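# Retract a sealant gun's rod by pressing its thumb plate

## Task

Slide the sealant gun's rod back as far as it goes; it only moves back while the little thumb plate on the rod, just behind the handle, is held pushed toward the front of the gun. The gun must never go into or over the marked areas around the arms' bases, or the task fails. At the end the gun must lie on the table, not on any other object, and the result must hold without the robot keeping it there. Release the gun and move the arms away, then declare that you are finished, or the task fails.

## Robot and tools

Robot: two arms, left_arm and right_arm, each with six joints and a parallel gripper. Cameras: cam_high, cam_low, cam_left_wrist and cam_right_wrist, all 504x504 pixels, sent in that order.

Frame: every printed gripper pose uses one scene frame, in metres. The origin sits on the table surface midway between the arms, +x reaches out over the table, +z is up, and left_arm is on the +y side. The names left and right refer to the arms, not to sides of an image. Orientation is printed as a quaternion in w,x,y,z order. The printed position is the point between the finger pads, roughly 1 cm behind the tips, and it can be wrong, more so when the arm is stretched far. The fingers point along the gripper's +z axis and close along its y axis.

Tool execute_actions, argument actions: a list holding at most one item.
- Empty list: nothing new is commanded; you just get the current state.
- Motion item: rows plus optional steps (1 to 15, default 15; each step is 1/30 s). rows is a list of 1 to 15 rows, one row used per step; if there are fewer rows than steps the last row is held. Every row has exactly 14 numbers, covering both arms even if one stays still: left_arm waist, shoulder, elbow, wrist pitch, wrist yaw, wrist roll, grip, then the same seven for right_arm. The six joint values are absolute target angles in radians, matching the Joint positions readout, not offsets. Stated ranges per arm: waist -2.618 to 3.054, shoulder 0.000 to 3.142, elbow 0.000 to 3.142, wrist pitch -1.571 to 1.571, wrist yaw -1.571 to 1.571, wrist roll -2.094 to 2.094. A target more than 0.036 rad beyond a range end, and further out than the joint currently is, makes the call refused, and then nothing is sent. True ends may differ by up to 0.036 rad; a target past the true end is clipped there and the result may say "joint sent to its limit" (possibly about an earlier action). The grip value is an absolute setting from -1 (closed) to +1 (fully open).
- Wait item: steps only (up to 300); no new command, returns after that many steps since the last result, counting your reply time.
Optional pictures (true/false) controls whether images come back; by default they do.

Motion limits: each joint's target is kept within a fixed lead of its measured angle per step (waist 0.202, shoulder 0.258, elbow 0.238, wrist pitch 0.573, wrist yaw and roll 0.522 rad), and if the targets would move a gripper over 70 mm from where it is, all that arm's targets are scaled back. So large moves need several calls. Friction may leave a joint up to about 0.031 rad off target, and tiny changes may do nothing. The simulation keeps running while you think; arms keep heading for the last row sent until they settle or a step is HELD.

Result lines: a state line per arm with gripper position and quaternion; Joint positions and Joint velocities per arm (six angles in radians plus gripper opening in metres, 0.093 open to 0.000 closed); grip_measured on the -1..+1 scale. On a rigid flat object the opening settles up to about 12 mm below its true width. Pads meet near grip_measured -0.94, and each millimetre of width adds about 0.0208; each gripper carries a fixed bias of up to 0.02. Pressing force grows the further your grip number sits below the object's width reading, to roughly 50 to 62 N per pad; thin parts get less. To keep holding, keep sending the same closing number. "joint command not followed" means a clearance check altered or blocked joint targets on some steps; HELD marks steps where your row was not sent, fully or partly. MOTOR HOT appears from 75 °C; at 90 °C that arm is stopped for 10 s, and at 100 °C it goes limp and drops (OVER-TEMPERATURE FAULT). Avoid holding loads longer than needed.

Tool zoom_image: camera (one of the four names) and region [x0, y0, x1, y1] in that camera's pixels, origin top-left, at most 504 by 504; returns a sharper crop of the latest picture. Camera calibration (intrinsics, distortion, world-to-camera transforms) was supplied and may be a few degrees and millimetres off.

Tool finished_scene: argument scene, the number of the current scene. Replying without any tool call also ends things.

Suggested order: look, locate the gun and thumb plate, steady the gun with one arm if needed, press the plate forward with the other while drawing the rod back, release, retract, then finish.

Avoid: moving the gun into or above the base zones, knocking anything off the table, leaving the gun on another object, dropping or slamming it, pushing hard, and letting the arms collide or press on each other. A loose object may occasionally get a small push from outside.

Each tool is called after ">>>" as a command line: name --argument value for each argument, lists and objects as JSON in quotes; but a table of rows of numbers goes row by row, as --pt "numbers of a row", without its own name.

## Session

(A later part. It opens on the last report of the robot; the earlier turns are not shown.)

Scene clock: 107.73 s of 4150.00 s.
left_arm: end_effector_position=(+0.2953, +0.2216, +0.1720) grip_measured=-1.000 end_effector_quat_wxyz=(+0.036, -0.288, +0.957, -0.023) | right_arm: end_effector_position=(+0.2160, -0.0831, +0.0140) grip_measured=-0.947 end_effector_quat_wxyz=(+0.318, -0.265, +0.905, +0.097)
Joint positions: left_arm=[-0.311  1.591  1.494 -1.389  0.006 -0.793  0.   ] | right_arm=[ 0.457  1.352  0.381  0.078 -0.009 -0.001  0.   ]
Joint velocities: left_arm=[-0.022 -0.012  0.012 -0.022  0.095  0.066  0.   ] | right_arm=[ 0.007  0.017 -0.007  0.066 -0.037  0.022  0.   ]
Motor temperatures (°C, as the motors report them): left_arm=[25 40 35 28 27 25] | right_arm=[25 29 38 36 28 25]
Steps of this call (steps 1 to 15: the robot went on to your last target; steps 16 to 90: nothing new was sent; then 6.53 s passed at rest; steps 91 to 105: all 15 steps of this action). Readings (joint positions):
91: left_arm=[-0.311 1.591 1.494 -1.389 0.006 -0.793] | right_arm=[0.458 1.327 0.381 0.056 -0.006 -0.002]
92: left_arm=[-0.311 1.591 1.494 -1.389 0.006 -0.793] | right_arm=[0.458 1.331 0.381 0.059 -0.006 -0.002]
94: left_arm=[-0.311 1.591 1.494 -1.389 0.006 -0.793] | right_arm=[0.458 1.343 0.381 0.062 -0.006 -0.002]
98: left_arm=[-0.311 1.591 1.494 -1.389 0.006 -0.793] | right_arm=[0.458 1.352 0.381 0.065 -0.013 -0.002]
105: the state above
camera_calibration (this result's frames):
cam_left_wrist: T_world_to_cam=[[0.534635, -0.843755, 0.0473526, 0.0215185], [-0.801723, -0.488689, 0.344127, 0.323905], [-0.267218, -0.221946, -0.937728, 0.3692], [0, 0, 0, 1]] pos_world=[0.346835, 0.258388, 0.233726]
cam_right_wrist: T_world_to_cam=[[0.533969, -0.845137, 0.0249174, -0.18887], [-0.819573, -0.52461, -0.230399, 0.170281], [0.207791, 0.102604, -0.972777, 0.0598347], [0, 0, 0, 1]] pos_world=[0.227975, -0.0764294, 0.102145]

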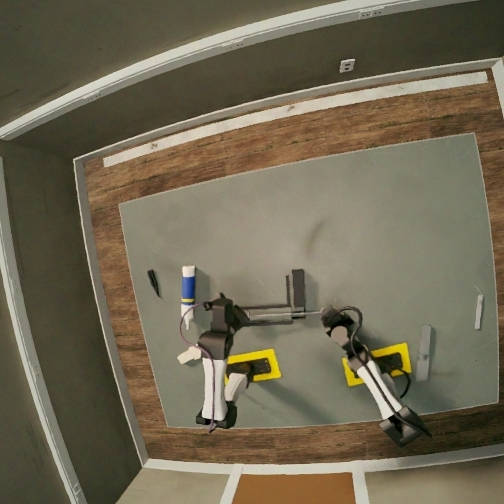

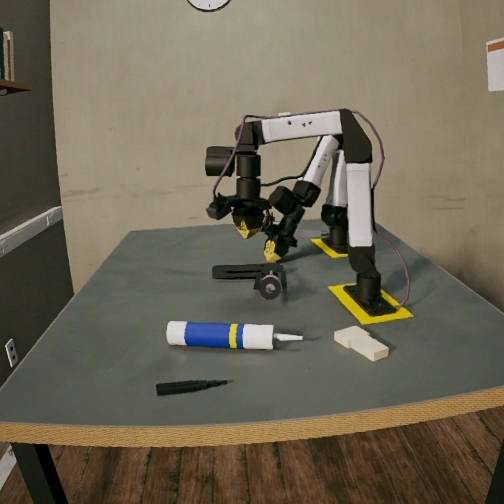

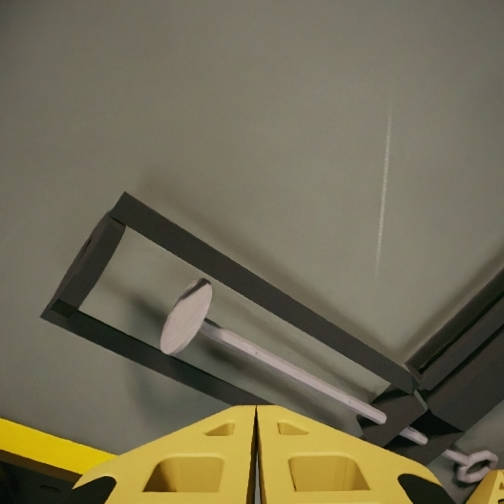

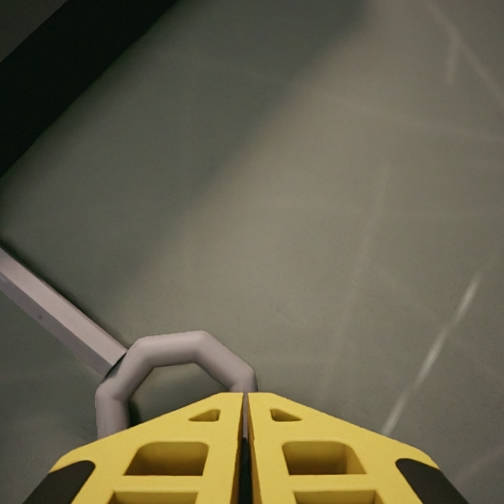

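>>> execute_actions --actions '[{"rows":[[-1.08,1.78,1.46,-1.23,0,-1.03,1,0.45,1.38,0.345,0.0,0,0,-0.95]],"steps":15}]' --pictures false

>>> execute_actions --actions '[{"steps":25}]'

Scene clock: 118.03 s of 4150.00 s.
left_arm: end_effector_position=(+0.1955, +0.0172, +0.1071) grip_measured=+0.980 end_effector_quat_wxyz=(+0.013, -0.028, +0.999, +0.018) | right_arm: end_effector_position=(+0.2157, -0.0847, +0.0131) grip_measured=-0.948 end_effector_quat_wxyz=(+0.316, -0.259, +0.907, +0.098)
Joint positions: left_arm=[-1.077  1.797  1.472 -1.261 -0.04  -1.031  0.092] | right_arm=[ 0.451  1.352  0.378  0.078 -0.011  0.008  0.   ]
Joint velocities: left_arm=[-0.017 -0.066  0.002 -0.022 -0.037 -0.081  0.001] | right_arm=[-0.012 -0.002 -0.017 -0.037 -0.051  0.051  0.   ]
Motor temperatures (°C, as the motors report them): left_arm=[25 40 35 28 27 25] | right_arm=[25 29 38 35 28 25]
Steps of this call (steps 1 to 15: the robot went on to your last target; steps 16 to 90: nothing new was sent; then 6.80 s passed at rest; steps 91 to 105: all 15 steps of this action). Readings (joint positions):
91: left_arm=[-0.326 1.603 1.494 -1.384 -0.003 -0.819] | right_arm=[0.457 1.352 0.381 0.078 -0.009 -0.001]
92: left_arm=[-0.361 1.625 1.494 -1.367 -0.009 -0.850] | right_arm=[0.457 1.352 0.381 0.078 -0.009 -0.001]
94: left_arm=[-0.461 1.698 1.494 -1.327 -0.012 -0.900] | right_arm=[0.457 1.352 0.381 0.078 -0.009 -0.001]
98: left_arm=[-0.718 1.797 1.476 -1.255 -0.012 -0.970] | right_arm=[0.457 1.352 0.381 0.078 -0.009 -0.001]
105: the state above

Scene clock: 118.87 s of 4150.00 s.
left_arm: end_effector_position=(+0.1951, +0.0171, +0.1073) grip_measured=+0.980 end_effector_quat_wxyz=(+0.012, -0.029, +0.999, +0.017) | right_arm: end_effector_position=(+0.2159, -0.0847, +0.0132) grip_measured=-0.948 end_effector_quat_wxyz=(+0.317, -0.258, +0.907, +0.098)
Joint positions: left_arm=[-1.077  1.796  1.472 -1.262 -0.038 -1.033  0.092] | right_arm=[ 0.451  1.352  0.378  0.078 -0.011  0.009  0.   ]
Joint velocities: left_arm=[ 0.017 -0.027  0.012 -0.022 -0.051 -0.022 -0.   ] | right_arm=[-0.017 -0.002 -0.017 -0.066  0.007 -0.066  0.   ]
Motor temperatures (°C, as the motors report them): left_arm=[25 40 35 28 27 25] | right_arm=[25 29 38 35 28 25]
Steps of this call (steps 1 to 15: the robot went on to your last target; steps 16 to 25: nothing new was sent). Readings (joint positions):
1: left_arm=[-1.077 1.796 1.472 -1.262 -0.040 -1.032] | right_arm=[0.451 1.352 0.378 0.078 -0.011 0.009]
2: left_arm=[-1.077 1.796 1.472 -1.262 -0.039 -1.032] | right_arm=[0.451 1.352 0.378 0.078 -0.011 0.009]
4: left_arm=[-1.077 1.796 1.472 -1.262 -0.038 -1.033] | right_arm=[0.451 1.352 0.378 0.078 -0.011 0.009]
8: left_arm=[-1.077 1.796 1.472 -1.262 -0.038 -1.033] | right_arm=[0.451 1.352 0.378 0.078 -0.011 0.009]
25: the state above
All arms were judged still, so your last target was given up. Only a new action makes them travel on or press farther. Fingers that are still opening or closing keep moving.
camera_calibration (this result's frames):
cam_left_wrist: T_world_to_cam=[[0.0406795, -0.997925, -0.049909, 0.0150482], [-0.925361, -0.0564692, 0.374858, 0.179307], [-0.376898, 0.0309348, -0.925738, 0.252179], [0, 0, 0, 1]] pos_world=[0.260357, 0.0173412, 0.166988]
cam_right_wrist: T_world_to_cam=[[0.524272, -0.851371, 0.01747, -0.188478], [-0.82696, -0.51392, -0.228085, 0.171673], [0.203163, 0.105132, -0.973485, 0.0604613], [0, 0, 0, 1]] pos_world=[0.228497, -0.0785949, 0.101307]

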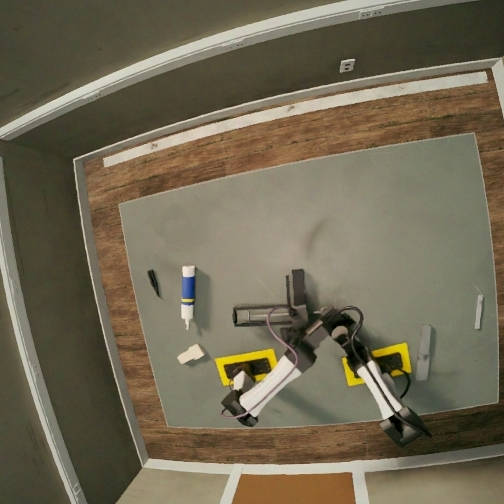

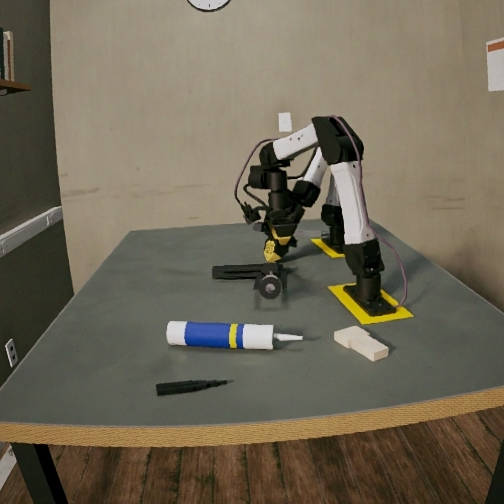

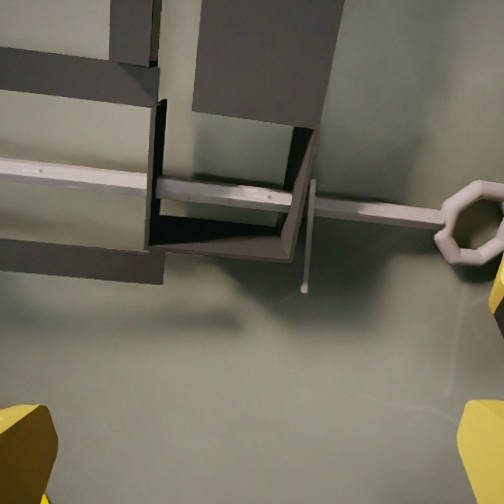

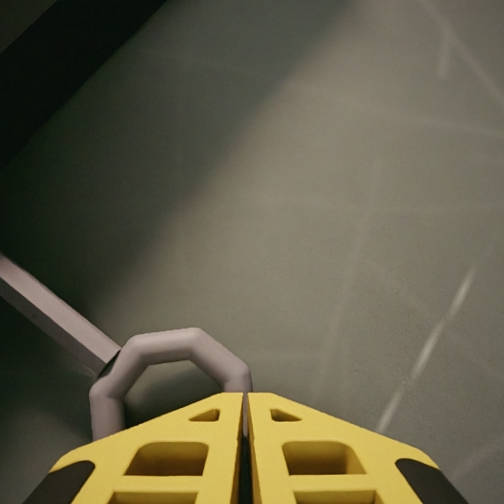

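>>> execute_actions --actions '[{"rows":[[-0.985,1.79,1.47,-1.24,0,-0.8,1,0.45,1.38,0.345,0.0,0,0,-0.95],[-0.985,1.79,1.47,-1.24,0,-0.8,1,0.45,1.38,0.345,0.0,0,0,-0.95],[-0.985,1.79,1.47,-1.24,0,-0.8,1,0.45,1.38,0.345,0.0,0,0,-0.95],[-0.985,1.79,1.47,-1.24,0,-0.8,1,0.45,1.38,0.345,0.0,0,0,-0.95],[-0.985,1.79,1.47,-1.24,0,-0.8,1,0.45,1.38,0.345,0.0,0,0,-0.95],[-0.985,1.79,1.47,-1.24,0,-0.8,1,0.45,1.38,0.345,0.0,0,0,-0.95],[-0.985,1.81,1.39,-1.15,0,-0.8,1,0.45,1.38,0.345,0.0,0,0,-0.95],[-0.985,1.81,1.39,-1.15,0,-0.8,1,0.45,1.38,0.345,0.0,0,0,-0.95],[-0.985,1.81,1.39,-1.15,0,-0.8,1,0.45,1.38,0.345,0.0,0,0,-0.95],[-0.985,1.83,1.315,-1.05,0,-0.8,1,0.45,1.38,0.345,0.0,0,0,-0.95]],"steps":15}]'

Scene clock: 133.73 s of 4150.00 s.
left_arm: end_effector_position=(+0.2125, +0.0365, +0.0608) grip_measured=+0.980 end_effector_quat_wxyz=(-0.010, +0.031, +0.999, +0.018) | right_arm: end_effector_position=(+0.2159, -0.0848, +0.0132) grip_measured=-0.948 end_effector_quat_wxyz=(+0.317, -0.258, +0.907, +0.098)
Joint positions: left_arm=[-0.983  1.831  1.328 -1.108 -0.009 -0.818  0.092] | right_arm=[ 0.451  1.352  0.378  0.078 -0.01   0.008  0.   ]
Joint velocities: left_arm=[-0.012  0.1   -0.095  0.227  0.007  0.095 -0.   ] | right_arm=[-0.007 -0.017 -0.022  0.022 -0.007  0.037  0.   ]
Motor temperatures (°C, as the motors report them): left_arm=[25 43 34 28 27 25] | right_arm=[25 29 37 34 28 25]
Steps of this call (steps 1 to 90: nothing new was sent; then 11.37 s passed at rest; steps 91 to 105: all 15 steps of this action). Readings (joint positions):
91: left_arm=[-1.067 1.796 1.472 -1.262 -0.033 -1.001] | right_arm=[0.451 1.352 0.378 0.078 -0.011 0.009]
92: left_arm=[-1.048 1.796 1.472 -1.261 -0.025 -0.962] | right_arm=[0.451 1.352 0.378 0.078 -0.010 0.008]
94: left_arm=[-1.007 1.796 1.472 -1.257 -0.020 -0.907] | right_arm=[0.451 1.352 0.378 0.078 -0.010 0.008]
98: left_arm=[-0.983 1.796 1.447 -1.222 -0.018 -0.849] | right_arm=[0.451 1.352 0.378 0.078 -0.010 0.008]
105: the state above
camera_calibration (this result's frames):
cam_left_wrist: T_world_to_cam=[[-0.0821585, -0.995288, -0.0514912, 0.0574555], [-0.907534, 0.0533631, 0.416574, 0.203583], [-0.411863, 0.0809551, -0.907642, 0.219615], [0, 0, 0, 1]] pos_world=[0.27993, 0.0285421, 0.117483]
cam_right_wrist: T_world_to_cam=[[0.524318, -0.851332, 0.0180061, -0.188556], [-0.826864, -0.514072, -0.22809, 0.17164], [0.203437, 0.104703, -0.973473, 0.0603639], [0, 0, 0, 1]] pos_world=[0.228505, -0.0786086, 0.101307]

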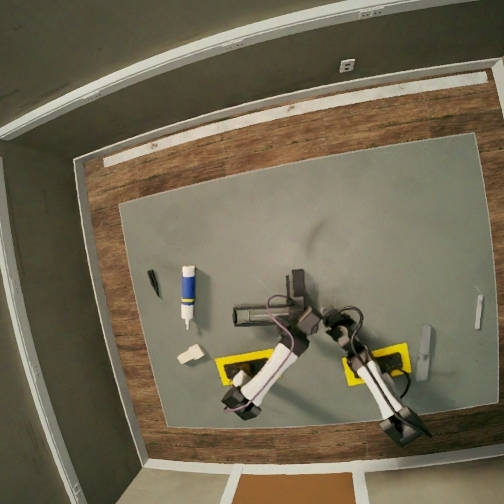

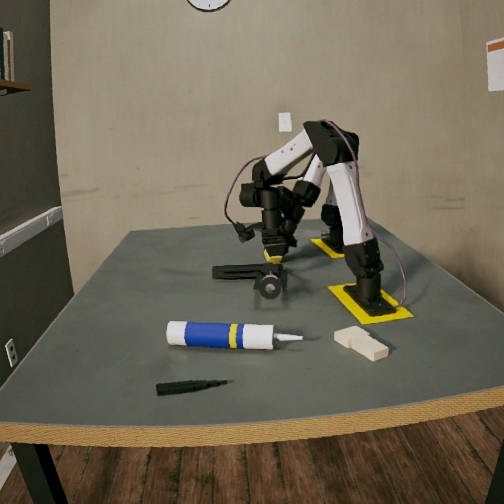

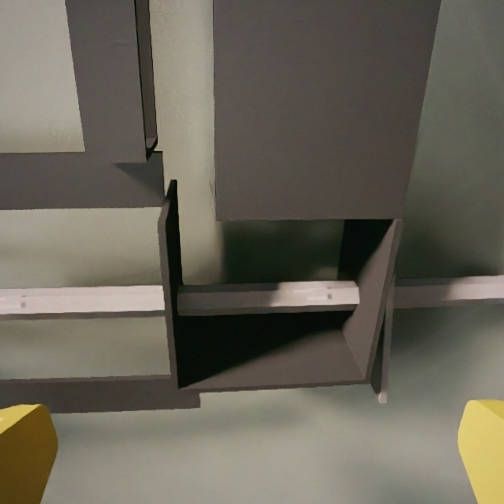

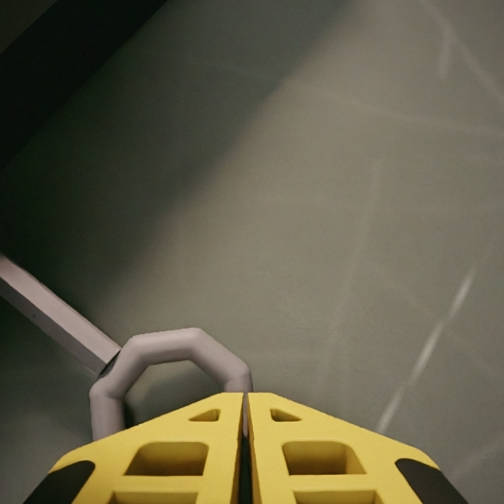

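>>> execute_actions --actions '[{"rows":[[-0.985,1.85,1.27,-1.02,0,-0.8,1,0.45,1.38,0.345,0.0,0,0,-0.95],[-0.985,1.85,1.27,-1.02,0,-0.8,1,0.45,1.38,0.345,0.0,0,0,-0.95],[-0.985,1.85,1.27,-1.02,0,-0.8,1,0.45,1.38,0.345,0.0,0,0,-0.95],[-0.985,1.86,1.24,-0.97,0,-0.8,1,0.45,1.38,0.345,0.0,0,0,-0.95],[-0.985,1.86,1.24,-0.97,0,-0.8,1,0.45,1.38,0.345,0.0,0,0,-0.95],[-0.985,1.86,1.24,-0.97,0,-0.8,1,0.45,1.38,0.345,0.0,0,0,-0.95],[-0.985,1.87,1.21,-0.935,0,-0.8,1,0.45,1.38,0.345,0.0,0,0,-0.95]],"steps":15}]'

Scene clock: 144.77 s of 4150.00 s.
left_arm: end_effector_position=(+0.2118, +0.0365, +0.0261) grip_measured=+0.980 end_effector_quat_wxyz=(-0.008, +0.036, +0.999, +0.014) | right_arm: end_effector_position=(+0.2161, -0.0849, +0.0133) grip_measured=-0.948 end_effector_quat_wxyz=(+0.317, -0.258, +0.907, +0.097)
Joint positions: left_arm=[-0.983  1.865  1.227 -0.964 -0.006 -0.808  0.092] | right_arm=[ 0.451  1.352  0.378  0.079 -0.009  0.008  0.   ]
Joint velocities: left_arm=[ 0.007 -0.007 -0.007 -0.037  0.081 -0.037 -0.001] | right_arm=[ 0.002 -0.007 -0.007 -0.007 -0.022  0.007  0.   ]
Motor temperatures (°C, as the motors report them): left_arm=[25 44 34 28 27 25] | right_arm=[25 29 37 34 28 25]
Steps of this call (steps 1 to 30: the robot went on to your last target; steps 31 to 90: nothing new was sent; then 7.53 s passed at rest; steps 91 to 105: all 15 steps of this action). Readings (joint positions):
91: left_arm=[-0.983 1.834 1.321 -1.057 -0.007 -0.809] | right_arm=[0.451 1.352 0.378 0.078 -0.010 0.008]
92: left_arm=[-0.983 1.834 1.313 -1.049 -0.007 -0.809] | right_arm=[0.451 1.352 0.378 0.078 -0.010 0.008]
94: left_arm=[-0.983 1.838 1.291 -1.035 -0.007 -0.809] | right_arm=[0.451 1.352 0.378 0.078 -0.010 0.008]
98: left_arm=[-0.983 1.853 1.246 -0.993 -0.007 -0.809] | right_arm=[0.451 1.352 0.378 0.078 -0.010 0.008]
105: the state above
camera_calibration (this result's frames):
cam_left_wrist: T_world_to_cam=[[-0.0914059, -0.994877, -0.0431897, 0.0573155], [-0.90809, 0.0654758, 0.413626, 0.217219], [-0.408679, 0.0770279, -0.909422, 0.187345], [0, 0, 0, 1]] pos_world=[0.279057, 0.0283685, 0.0830037]
cam_right_wrist: T_world_to_cam=[[0.523687, -0.851701, 0.0188926, -0.188656], [-0.826976, -0.513561, -0.228836, 0.171885], [0.204603, 0.104215, -0.973282, 0.0601423], [0, 0, 0, 1]] pos_world=[0.228637, -0.0786727, 0.101433]

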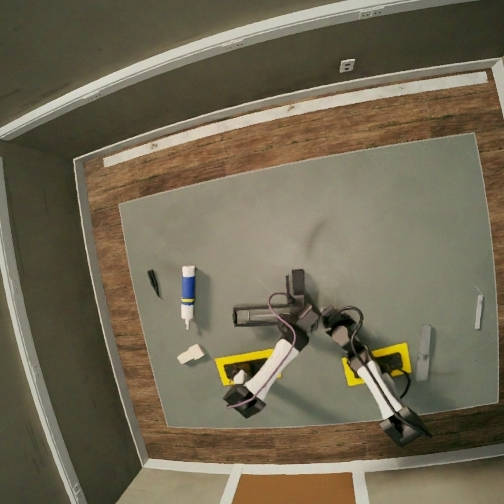

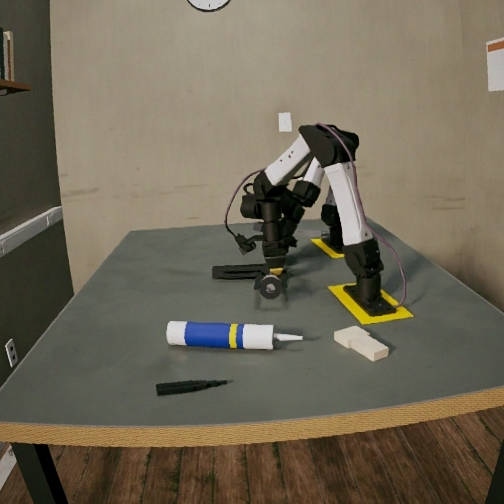

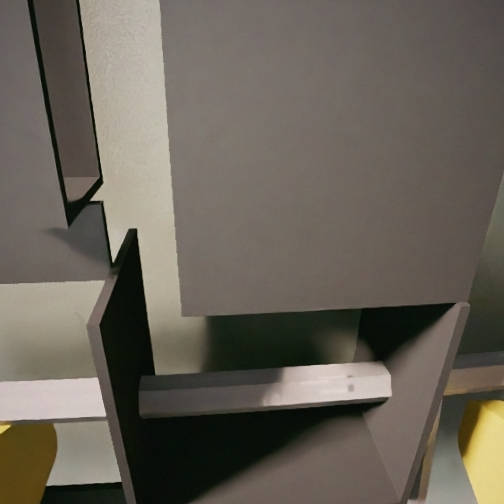

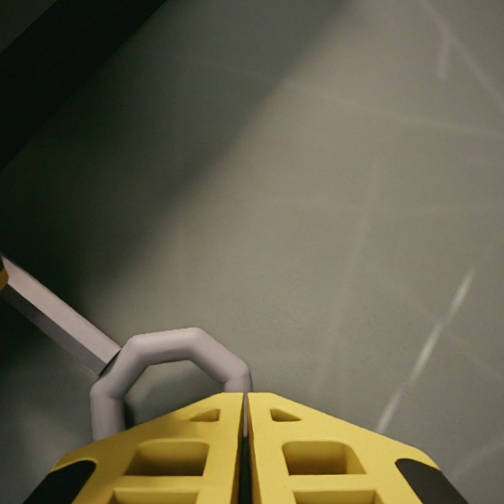

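>>> execute_actions --actions '[{"rows":[[-0.985,1.87,1.21,-0.95,0,-0.8,0.4,0.45,1.38,0.345,0.0,0,0,-0.95],[-0.985,1.87,1.21,-0.95,0,-0.8,0.3,0.45,1.38,0.345,0.0,0,0,-0.95],[-0.985,1.87,1.21,-0.95,0,-0.8,0.2,0.45,1.38,0.345,0.0,0,0,-0.95],[-0.985,1.87,1.21,-0.95,0,-0.8,0.1,0.45,1.38,0.345,0.0,0,0,-0.95],[-0.985,1.87,1.21,-0.95,0,-0.8,0.0,0.45,1.38,0.345,0.0,0,0,-0.95],[-0.985,1.87,1.21,-0.95,0,-0.8,-0.1,0.45,1.38,0.345,0.0,0,0,-0.95],[-0.985,1.87,1.21,-0.95,0,-0.8,-0.1,0.45,1.38,0.345,0.0,0,0,-0.95],[-0.985,1.87,1.21,-0.95,0,-0.8,-0.1,0.45,1.38,0.345,0.0,0,0,-0.95],[-0.95,1.845,1.195,-0.95,0,-0.78,-0.1,0.45,1.38,0.345,0.0,0,0,-0.95],[-0.935,1.83,1.175,-0.945,0,-0.765,-0.1,0.45,1.38,0.345,0.0,0,0,-0.95],[-0.92,1.815,1.155,-0.94,0,-0.75,-0.1,0.45,1.38,0.345,0.0,0,0,-0.95],[-0.905,1.80,1.135,-0.935,0,-0.735,-0.1,0.45,1.38,0.345,0.0,0,0,-0.95],[-0.89,1.79,1.115,-0.93,0,-0.72,-0.1,0.45,1.38,0.345,0.0,0,0,-0.95],[-0.87,1.775,1.095,-0.925,0,-0.70,-0.1,0.45,1.38,0.345,0.0,0,0,-0.95],[-0.85,1.76,1.075,-0.92,0,-0.68,-0.1,0.45,1.38,0.345,0.0,0,0,-0.95]],"steps":15}]' --pictures false

>>> execute_actions --actions '[{"rows":[[-0.835,1.75,1.06,-0.92,0,-0.665,-0.1,0.45,1.38,0.345,0.0,0,0,-0.95],[-0.82,1.74,1.05,-0.92,0,-0.65,-0.1,0.45,1.38,0.345,0.0,0,0,-0.95],[-0.805,1.73,1.04,-0.92,0,-0.635,-0.1,0.45,1.38,0.345,0.0,0,0,-0.95],[-0.79,1.72,1.03,-0.92,0,-0.62,-0.1,0.45,1.38,0.345,0.0,0,0,-0.95],[-0.775,1.71,1.02,-0.92,0,-0.605,-0.1,0.45,1.38,0.345,0.0,0,0,-0.95],[-0.76,1.70,1.01,-0.915,0,-0.59,-0.1,0.45,1.38,0.345,0.0,0,0,-0.95],[-0.745,1.69,1.0,-0.915,0,-0.575,-0.1,0.45,1.38,0.345,0.0,0,0,-0.95],[-0.73,1.68,0.985,-0.915,0,-0.56,-0.1,0.45,1.38,0.345,0.0,0,0,-0.95],[-0.715,1.67,0.975,-0.91,0,-0.545,-0.1,0.45,1.38,0.345,0.0,0,0,-0.95],[-0.70,1.66,0.965,-0.91,0,-0.53,-0.1,0.45,1.38,0.345,0.0,0,0,-0.95],[-0.685,1.65,0.955,-0.91,0,-0.515,-0.1,0.45,1.38,0.345,0.0,0,0,-0.95],[-0.67,1.645,0.945,-0.905,0,-0.50,-0.1,0.45,1.38,0.345,0.0,0,0,-0.95],[-0.655,1.64,0.94,-0.905,0,-0.485,-0.1,0.45,1.38,0.345,0.0,0,0,-0.95]],"steps":15}]'

Scene clock: 173.43 s of 4150.00 s.
left_arm: end_effector_position=(+0.2170, +0.0538, +0.0247) grip_measured=+0.040 end_effector_quat_wxyz=(-0.011, +0.035, +0.999, -0.016) | right_arm: end_effector_position=(+0.2136, -0.0856, +0.0103) grip_measured=-0.948 end_effector_quat_wxyz=(+0.310, -0.260, +0.910, +0.097)
Joint positions: left_arm=[-0.911  1.801  1.138 -0.901  0.038 -0.739  0.047] | right_arm=[ 0.451  1.357  0.378  0.068 -0.014  0.008  0.   ]
Joint velocities: left_arm=[ 0.613 -0.462 -0.579  0.183  0.125  0.447  0.   ] | right_arm=[-0.007  0.115 -0.017 -0.344  0.037 -0.022  0.   ]
Motor temperatures (°C, as the motors report them): left_arm=[25 44 33 28 27 25] | right_arm=[25 28 37 33 28 25]
Steps of this call (steps 1 to 15: the robot went on to your last target; steps 16 to 90: nothing new was sent; then 25.17 s passed at rest; steps 91 to 105: all 15 steps of this action). Readings (joint positions):
91: left_arm=[-0.983 1.865 1.227 -0.964 -0.005 -0.808] | right_arm=[0.451 1.352 0.378 0.079 -0.009 0.008]
92: left_arm=[-0.983 1.865 1.227 -0.964 -0.005 -0.808] | right_arm=[0.451 1.352 0.378 0.079 -0.009 0.008]
94: left_arm=[-0.984 1.865 1.227 -0.956 -0.000 -0.806] | right_arm=[0.451 1.352 0.378 0.080 -0.013 0.008]
98: left_arm=[-0.984 1.865 1.227 -0.957 -0.001 -0.806] | right_arm=[0.451 1.352 0.378 0.080 -0.012 0.008]
105: the state above

Scene clock: 173.93 s of 4150.00 s.
left_arm: end_effector_position=(+0.2276, +0.1333, +0.0242) grip_measured=+0.040 end_effector_quat_wxyz=(-0.015, +0.024, +0.999, -0.016) | right_arm: end_effector_position=(+0.2115, -0.0874, +0.0075) grip_measured=-0.948 end_effector_quat_wxyz=(+0.303, -0.260, +0.912, +0.094)
Joint positions: left_arm=[-0.673  1.657  0.966 -0.889  0.042 -0.522  0.047] | right_arm=[ 0.451  1.361  0.378  0.057 -0.011  0.008  0.   ]
Joint velocities: left_arm=[ 0.232 -0.071 -0.09  -0.022 -0.007  0.242  0.001] | right_arm=[-0.007  0.002 -0.007  0.037  0.007  0.037  0.   ]
Motor temperatures (°C, as the motors report them): left_arm=[25 44 33 28 27 25] | right_arm=[25 28 37 33 28 25]
Steps of this call (steps 1 to 15: all 15 steps of this action). Readings (joint positions):
1: left_arm=[-0.889 1.786 1.119 -0.897 0.041 -0.723] | right_arm=[0.451 1.360 0.378 0.057 -0.012 0.008]
2: left_arm=[-0.868 1.773 1.102 -0.897 0.042 -0.708] | right_arm=[0.451 1.361 0.378 0.057 -0.012 0.008]
4: left_arm=[-0.828 1.750 1.074 -0.897 0.042 -0.679] | right_arm=[0.451 1.361 0.378 0.057 -0.011 0.008]
8: left_arm=[-0.768 1.713 1.030 -0.894 0.041 -0.619] | right_arm=[0.451 1.361 0.378 0.057 -0.011 0.008]
15: the state above
camera_calibration (this result's frames):
cam_left_wrist: T_world_to_cam=[[-0.0666979, -0.997648, 0.015805, 0.148362], [-0.903392, 0.067106, 0.423533, 0.22449], [-0.423598, 0.0139707, -0.905743, 0.196284], [0, 0, 0, 1]] pos_world=[0.295843, 0.130206, 0.0803588]
cam_right_wrist: T_world_to_cam=[[0.525439, -0.850644, 0.0178453, -0.188539], [-0.832023, -0.518097, -0.198278, 0.165924], [0.17791, 0.0893356, -0.979983, 0.0600978], [0, 0, 0, 1]] pos_world=[0.226426, -0.0797835, 0.0951584]

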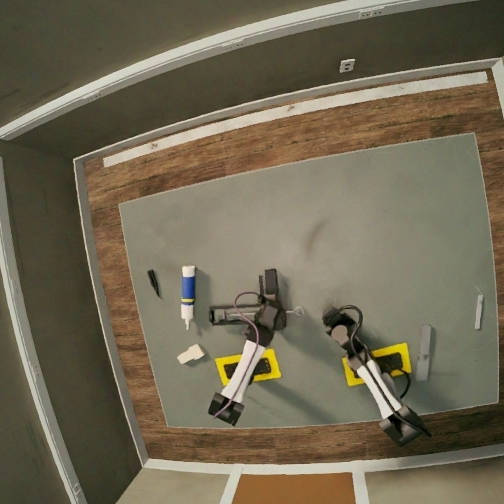

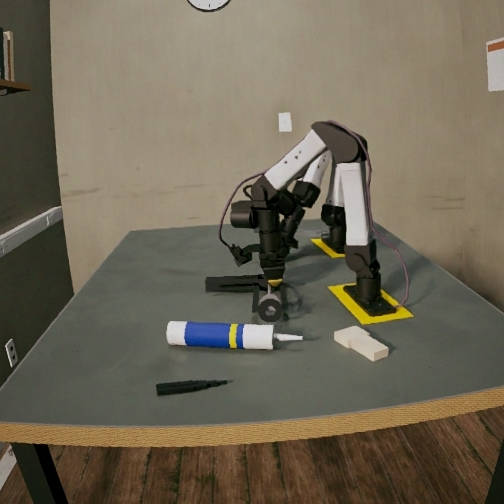

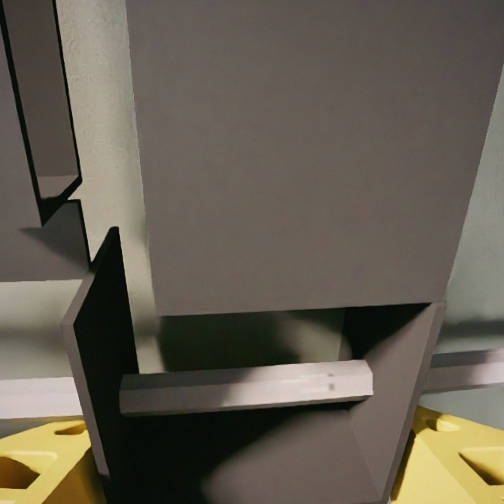

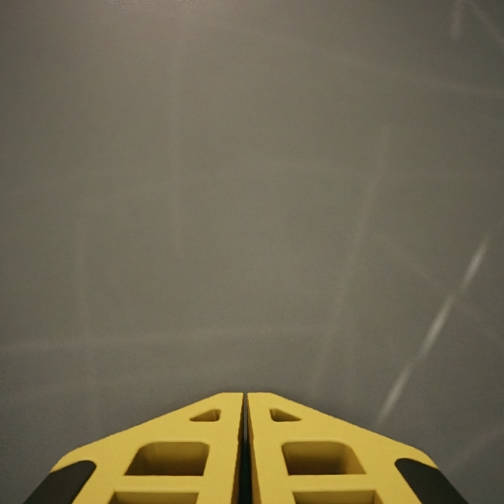

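>>> execute_actions --actions '[{"rows":[[-0.70,1.66,0.97,-0.9,0,-0.55,-0.1,0.45,1.3,0.40,-0.03,0,0,0.3],[-0.72,1.68,0.985,-0.9,0,-0.57,-0.1,0.45,1.25,0.43,-0.1,0,0,0.3],[-0.74,1.695,1.0,-0.9,0,-0.59,-0.1,0.45,1.2,0.46,-0.17,0,0,0.3],[-0.76,1.71,1.02,-0.9,0,-0.61,-0.1,0.45,1.15,0.49,-0.24,0,0,0.3],[-0.78,1.725,1.035,-0.9,0,-0.63,-0.1,0.45,1.12,0.51,-0.28,0,0,0.3],[-0.80,1.74,1.05,-0.9,0,-0.65,-0.1,0.45,1.12,0.51,-0.28,0,0,0.3],[-0.82,1.755,1.07,-0.905,0,-0.67,-0.1,0.45,1.12,0.51,-0.28,0,0,0.3],[-0.84,1.77,1.085,-0.91,0,-0.69,-0.1,0.45,1.12,0.51,-0.28,0,0,0.3],[-0.86,1.785,1.105,-0.915,0,-0.71,-0.1,0.45,1.12,0.51,-0.28,0,0,0.3],[-0.88,1.80,1.125,-0.92,0,-0.73,-0.1,0.45,1.12,0.51,-0.28,0,0,0.3],[-0.90,1.815,1.15,-0.925,0,-0.75,-0.1,0.45,1.12,0.51,-0.28,0,0,0.3],[-0.92,1.83,1.175,-0.93,0,-0.77,-0.1,0.45,1.12,0.51,-0.28,0,0,0.3],[-0.94,1.845,1.20,-0.935,0,-0.79,-0.1,0.45,1.12,0.51,-0.28,0,0,0.3],[-0.96,1.86,1.22,-0.94,0,-0.81,-0.1,0.45,1.12,0.51,-0.28,0,0,0.3]],"steps":15}]' --pictures false

>>> execute_actions --actions '[{"steps":12}]'

Scene clock: 216.83 s of 4150.00 s.
left_arm: end_effector_position=(+0.2225, +0.0539, +0.0257) grip_measured=+0.040 end_effector_quat_wxyz=(-0.001, +0.039, +0.999, +0.009) | right_arm: end_effector_position=(+0.2158, -0.0854, +0.0794) grip_measured=+0.298 end_effector_quat_wxyz=(+0.341, -0.256, +0.899, +0.103)
Joint positions: left_arm=[-0.924  1.83   1.18  -0.935 -0.011 -0.744  0.047] | right_arm=[ 0.451  1.118  0.511 -0.236 -0.007  0.008  0.06 ]
Joint velocities: left_arm=[-0.496  0.335  0.427 -0.051  0.022 -0.403  0.001] | right_arm=[ 0.002  0.012 -0.022 -0.183 -0.066  0.007 -0.001]
Motor temperatures (°C, as the motors report them): left_arm=[25 44 32 28 27 25] | right_arm=[25 28 37 34 28 25]
Steps of this call (steps 1 to 30: the robot went on to your last target; steps 31 to 90: nothing new was sent; then 39.40 s passed at rest; steps 91 to 105: all 15 steps of this action). Readings (joint positions):
91: left_arm=[-0.668 1.656 0.963 -0.889 0.038 -0.501] | right_arm=[0.451 1.353 0.380 0.049 -0.011 0.008]
92: left_arm=[-0.676 1.656 0.963 -0.889 0.030 -0.514] | right_arm=[0.451 1.331 0.383 0.020 -0.010 0.008]
94: left_arm=[-0.701 1.665 0.976 -0.898 0.008 -0.546] | right_arm=[0.451 1.253 0.410 -0.072 -0.009 0.008]
98: left_arm=[-0.778 1.717 1.038 -0.919 -0.012 -0.617] | right_arm=[0.451 1.127 0.498 -0.168 -0.008 0.008]
105: the state above

Scene clock: 217.23 s of 4150.00 s.
left_arm: end_effector_position=(+0.2180, +0.0410, +0.0256) grip_measured=+0.040 end_effector_quat_wxyz=(-0.003, +0.026, +1.000, +0.000) | right_arm: end_effector_position=(+0.2122, -0.0878, +0.0756) grip_measured=+0.298 end_effector_quat_wxyz=(+0.330, -0.257, +0.903, +0.100)
Joint positions: left_arm=[-0.954  1.845  1.199 -0.93   0.004 -0.799  0.047] | right_arm=[ 0.451  1.118  0.511 -0.26  -0.007  0.008  0.06 ]
Joint velocities: left_arm=[ 0.002  0.007  0.012 -0.007 -0.022 -0.037  0.001] | right_arm=[-0.007 -0.017 -0.002 -0.037 -0.022  0.007  0.   ]
Motor temperatures (°C, as the motors report them): left_arm=[25 44 32 28 27 25] | right_arm=[25 28 37 34 28 25]
Steps of this call (steps 1 to 12: the robot went on to your last target). Readings (joint positions):
1: left_arm=[-0.938 1.839 1.191 -0.933 -0.009 -0.755] | right_arm=[0.451 1.118 0.511 -0.242 -0.007 0.008]
2: left_arm=[-0.948 1.843 1.196 -0.931 -0.005 -0.764] | right_arm=[0.451 1.118 0.511 -0.246 -0.007 0.008]
4: left_arm=[-0.954 1.845 1.199 -0.930 -0.001 -0.777] | right_arm=[0.451 1.118 0.511 -0.252 -0.007 0.008]
8: left_arm=[-0.954 1.845 1.199 -0.930 0.003 -0.793] | right_arm=[0.451 1.118 0.511 -0.258 -0.007 0.008]
12: the state above
camera_calibration (this result's frames):
cam_left_wrist: T_world_to_cam=[[-0.0715533, -0.997288, -0.0172051, 0.0574834], [-0.913235, 0.0585667, 0.403201, 0.224415], [-0.4011, 0.0445627, -0.91495, 0.188907], [0, 0, 0, 1]] pos_world=[0.284828, 0.0357661, 0.0833453]
cam_right_wrist: T_world_to_cam=[[0.522215, -0.852564, 0.0206517, -0.190155], [-0.821675, -0.509483, -0.255495, 0.182624], [0.228347, 0.116454, -0.96659, 0.117404], [0, 0, 0, 1]] pos_world=[0.22255, -0.0827472, 0.164068]

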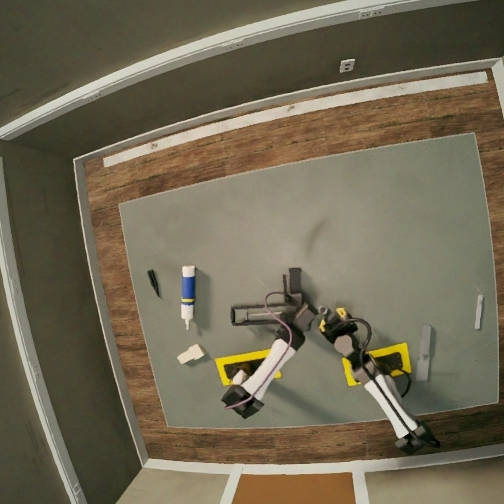

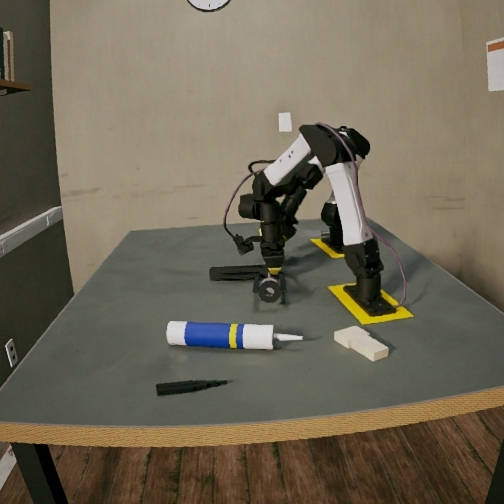

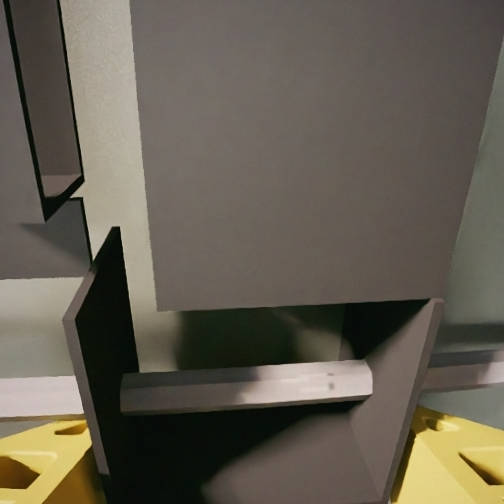

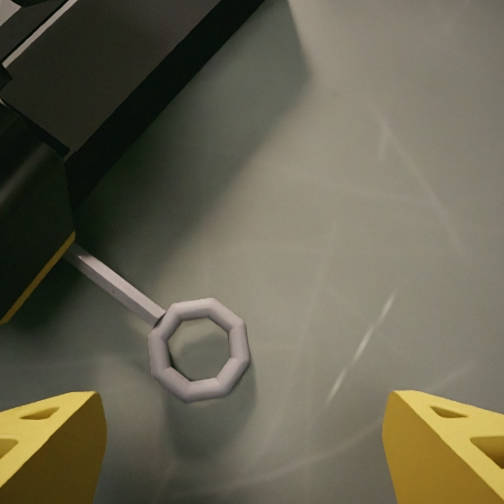

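>>> execute_actions --actions '[{"rows":[[-0.96,1.86,1.21,-0.94,0,-0.81,-0.1,0.515,1.2,0.5,-0.2,0,0,0.1],[-0.96,1.86,1.21,-0.94,0,-0.81,-0.1,0.515,1.2,0.5,-0.2,0,0,0.1],[-0.96,1.86,1.21,-0.94,0,-0.81,-0.1,0.515,1.2,0.5,-0.2,0,0,0.1],[-0.96,1.86,1.21,-0.94,0,-0.81,-0.1,0.515,1.28,0.47,-0.08,0,0,0.1],[-0.96,1.86,1.21,-0.94,0,-0.81,-0.1,0.515,1.28,0.47,-0.08,0,0,0.1],[-0.96,1.86,1.21,-0.94,0,-0.81,-0.1,0.515,1.28,0.47,-0.08,0,0,0.1],[-0.96,1.86,1.21,-0.94,0,-0.81,-0.1,0.515,1.34,0.445,0.0,0,0,0.1]],"steps":15}]'

Scene clock: 227.57 s of 4150.00 s.
left_arm: end_effector_position=(+0.2179, +0.0409, +0.0256) grip_measured=+0.040 end_effector_quat_wxyz=(-0.004, +0.024, +1.000, +0.000) | right_arm: end_effector_position=(+0.2182, -0.0642, +0.0353) grip_measured=+0.102 end_effector_quat_wxyz=(+0.319, -0.282, +0.899, +0.104)
Joint positions: left_arm=[-0.954  1.845  1.199 -0.93   0.005 -0.803  0.047] | right_arm=[ 0.507  1.329  0.468 -0.027 -0.002  0.007  0.05 ]
Joint velocities: left_arm=[-0.012  0.007 -0.002  0.037  0.037 -0.022 -0.   ] | right_arm=[-0.012 -0.022 -0.007  0.183 -0.007 -0.007 -0.001]
Motor temperatures (°C, as the motors report them): left_arm=[25 43 33 28 27 25] | right_arm=[25 28 39 35 28 25]
Steps of this call (steps 1 to 30: the robot went on to your last target; steps 31 to 90: nothing new was sent; then 6.83 s passed at rest; steps 91 to 105: all 15 steps of this action). Readings (joint positions):
91: left_arm=[-0.954 1.845 1.199 -0.930 0.005 -0.802] | right_arm=[0.460 1.127 0.511 -0.253 -0.002 0.008]
92: left_arm=[-0.954 1.845 1.199 -0.930 0.005 -0.803] | right_arm=[0.478 1.146 0.511 -0.236 -0.001 0.008]
94: left_arm=[-0.954 1.845 1.199 -0.930 0.005 -0.803] | right_arm=[0.502 1.188 0.509 -0.206 -0.002 0.008]
98: left_arm=[-0.954 1.845 1.199 -0.930 0.005 -0.803] | right_arm=[0.507 1.292 0.491 -0.098 -0.002 0.007]
105: the state above
camera_calibration (this result's frames):
cam_left_wrist: T_world_to_cam=[[-0.0673766, -0.997592, -0.0164219, 0.0564287], [-0.913128, 0.0550224, 0.403943, 0.224392], [-0.402067, 0.0422116, -0.914637, 0.189155], [0, 0, 0, 1]] pos_world=[0.284753, 0.0359617, 0.0832926]
cam_right_wrist: T_world_to_cam=[[0.567373, -0.823076, 0.0251727, -0.180449], [-0.796709, -0.556413, -0.235922, 0.180172], [0.208188, 0.1138, -0.971446, 0.078702], [0, 0, 0, 1]] pos_world=[0.229542, -0.0572293, 0.123504]

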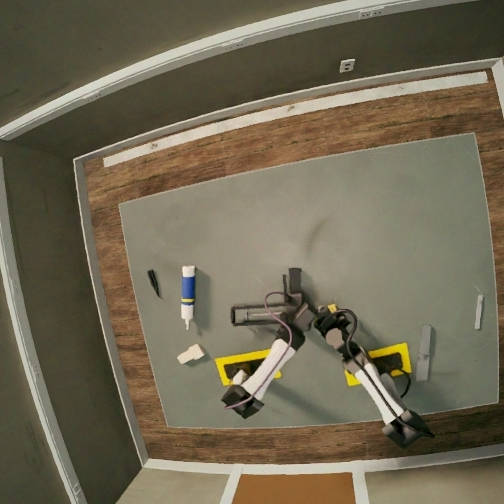

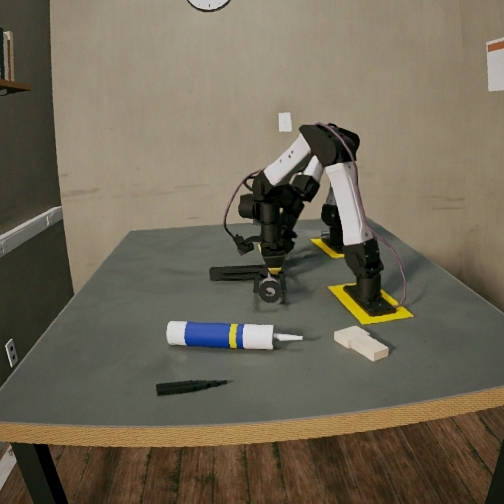

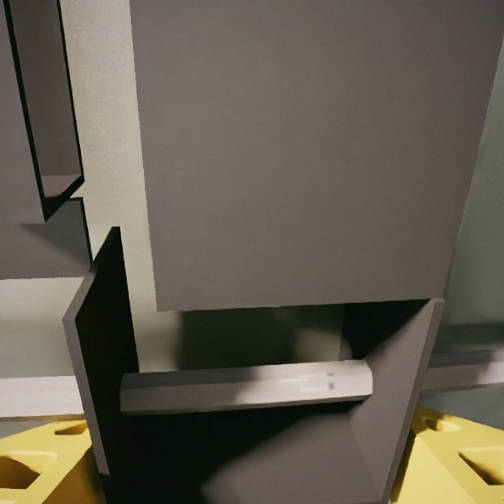

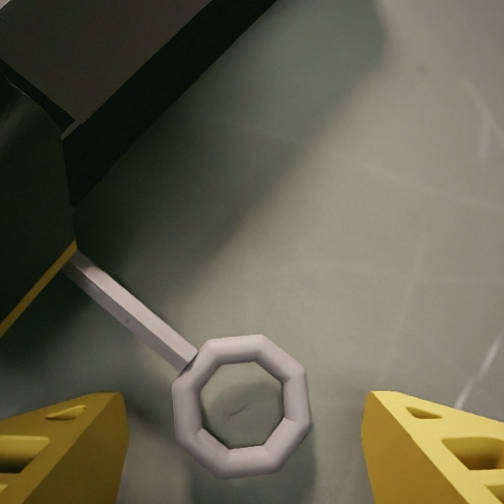

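>>> execute_actions --actions '[{"rows":[[-0.96,1.86,1.21,-0.94,0,-0.81,-0.1,0.515,1.40,0.42,0.06,0,0,0.1]],"steps":15}]'

>>> execute_actions --actions '[{"rows":[[-0.96,1.86,1.21,-0.94,0,-0.81,-0.1,0.515,1.40,0.42,0.06,0,0,-0.6]],"steps":15}]'

Scene clock: 244.63 s of 4150.00 s.
left_arm: end_effector_position=(+0.2179, +0.0409, +0.0256) grip_measured=+0.040 end_effector_quat_wxyz=(-0.004, +0.024, +1.000, +0.000) | right_arm: end_effector_position=(+0.2209, -0.0623, +0.0235) grip_measured=+0.102 end_effector_quat_wxyz=(+0.321, -0.282, +0.898, +0.104)
Joint positions: left_arm=[-0.954  1.845  1.199 -0.93   0.005 -0.803  0.047] | right_arm=[ 0.507  1.385  0.446  0.057 -0.002  0.007  0.05 ]
Joint velocities: left_arm=[ 0.002  0.002 -0.022  0.022  0.037  0.007  0.   ] | right_arm=[-0.002 -0.002  0.012  0.037 -0.066  0.095  0.001]
Motor temperatures (°C, as the motors report them): left_arm=[25 43 34 28 27 25] | right_arm=[25 29 39 37 28 25]
Steps of this call (steps 1 to 30: the robot went on to your last target; steps 31 to 90: nothing new was sent; then 13.57 s passed at rest; steps 91 to 105: all 15 steps of this action). Readings (joint positions):
91: left_arm=[-0.954 1.845 1.199 -0.930 0.005 -0.803] | right_arm=[0.507 1.336 0.466 0.012 -0.002 0.007]
92: left_arm=[-0.954 1.845 1.199 -0.930 0.005 -0.803] | right_arm=[0.507 1.350 0.464 0.027 -0.002 0.007]
94: left_arm=[-0.954 1.845 1.199 -0.930 0.005 -0.803] | right_arm=[0.507 1.376 0.457 0.041 -0.002 0.007]
98: left_arm=[-0.954 1.845 1.199 -0.930 0.005 -0.803] | right_arm=[0.507 1.385 0.446 0.044 -0.002 0.007]
105: the state above
camera_calibration (this result's frames):
cam_left_wrist: T_world_to_cam=[[-0.0673766, -0.997592, -0.0164219, 0.0564287], [-0.913128, 0.0550224, 0.403943, 0.224392], [-0.402067, 0.0422116, -0.914637, 0.189155], [0, 0, 0, 1]] pos_world=[0.284753, 0.0359617, 0.0832926]
cam_right_wrist: T_world_to_cam=[[0.567271, -0.823148, 0.0251128, -0.180092], [-0.795744, -0.55573, -0.240738, 0.180527], [0.212119, 0.11658, -0.970265, 0.0657289], [0, 0, 0, 1]] pos_world=[0.231872, -0.0555813, 0.111757]

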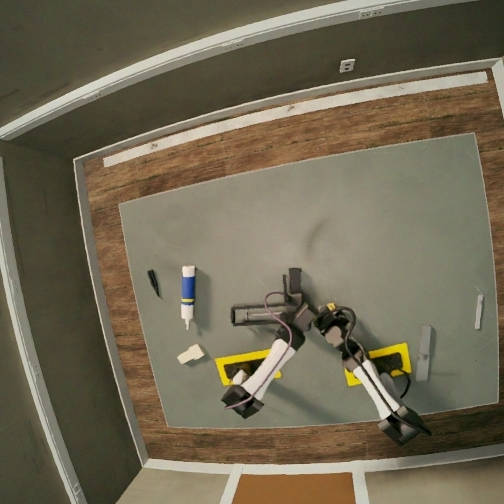

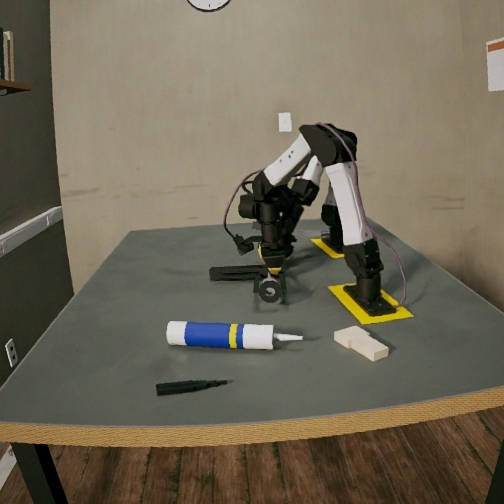

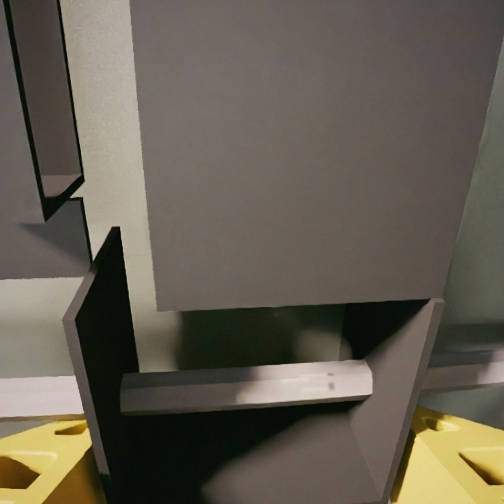

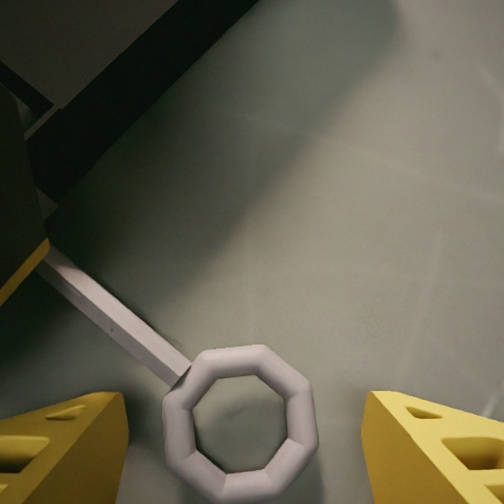

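Scene clock: 245.13 s of 4150.00 s.
left_arm: end_effector_position=(+0.2179, +0.0409, +0.0256) grip_measured=+0.040 end_effector_quat_wxyz=(-0.004, +0.024, +1.000, +0.000) | right_arm: end_effector_position=(+0.2213, -0.0620, +0.0239) grip_measured=-0.598 end_effector_quat_wxyz=(+0.322, -0.282, +0.898, +0.105)
Joint positions: left_arm=[-0.954  1.845  1.199 -0.93   0.005 -0.803  0.047] | right_arm=[ 0.507  1.385  0.446  0.06  -0.002  0.007  0.016]
Joint velocities: left_arm=[-0.027 -0.042 -0.012 -0.022 -0.037  0.037  0.   ] | right_arm=[-0.002  0.002 -0.002  0.007  0.037 -0.081 -0.   ]
Motor temperatures (°C, as the motors report them): left_arm=[25 43 34 28 27 25] | right_arm=[25 29 39 37 28 25]
Steps of this call (steps 1 to 15: all 15 steps of this action). Readings (joint positions):
1: left_arm=[-0.954 1.845 1.199 -0.930 0.005 -0.803] | right_arm=[0.507 1.385 0.446 0.057 -0.002 0.007]
2: left_arm=[-0.954 1.845 1.199 -0.930 0.005 -0.803] | right_arm=[0.507 1.385 0.446 0.058 -0.002 0.007]
4: left_arm=[-0.954 1.845 1.199 -0.930 0.005 -0.803] | right_arm=[0.507 1.385 0.446 0.059 -0.002 0.007]
8: left_arm=[-0.954 1.845 1.199 -0.930 0.005 -0.803] | right_arm=[0.507 1.385 0.446 0.059 -0.002 0.007]
15: the state above
camera_calibration (this result's frames):
cam_left_wrist: T_world_to_cam=[[-0.0673766, -0.997592, -0.0164219, 0.0564287], [-0.913128, 0.0550224, 0.403943, 0.224392], [-0.402067, 0.0422116, -0.914637, 0.189155], [0, 0, 0, 1]] pos_world=[0.284753, 0.0359617, 0.0832926]
cam_right_wrist: T_world_to_cam=[[0.567217, -0.823187, 0.0250803, -0.180086], [-0.795217, -0.555357, -0.243329, 0.181079], [0.214234, 0.118076, -0.96962, 0.0656178], [0, 0, 0, 1]] pos_world=[0.232087, -0.0554292, 0.112203]

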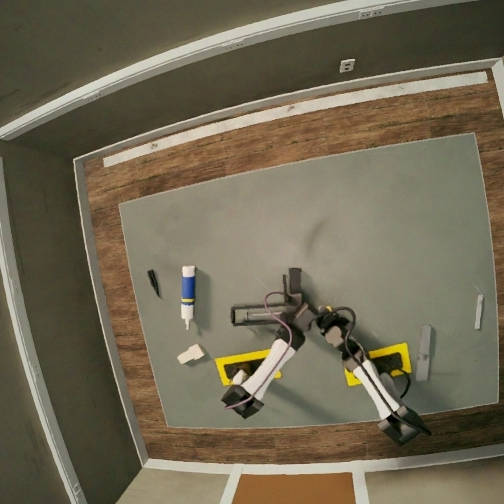

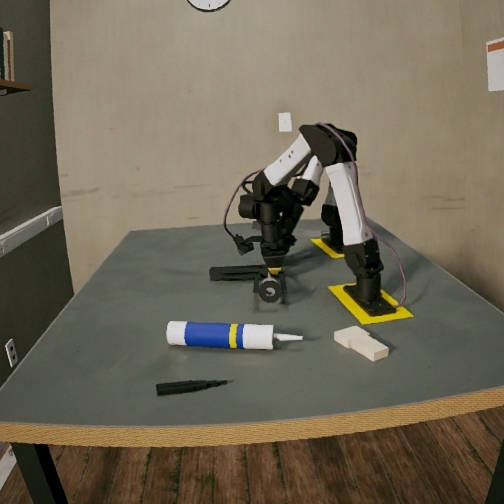

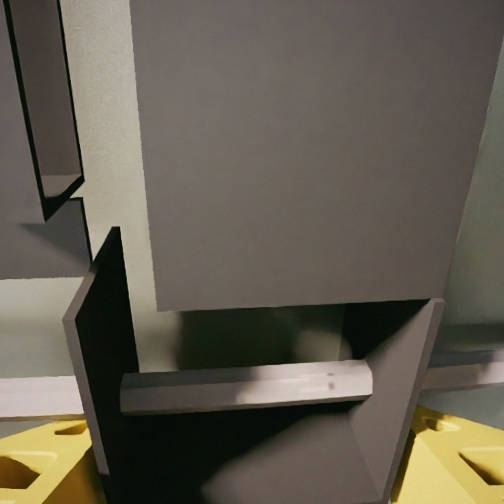

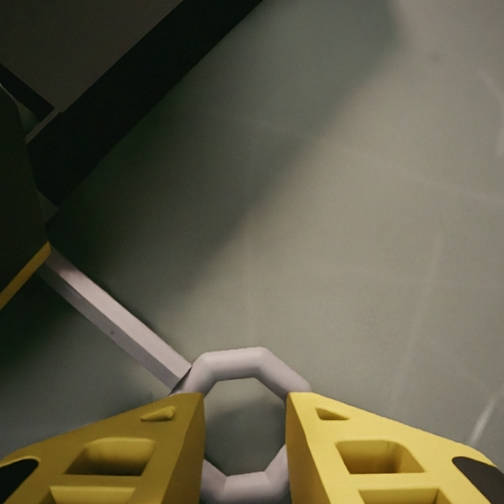

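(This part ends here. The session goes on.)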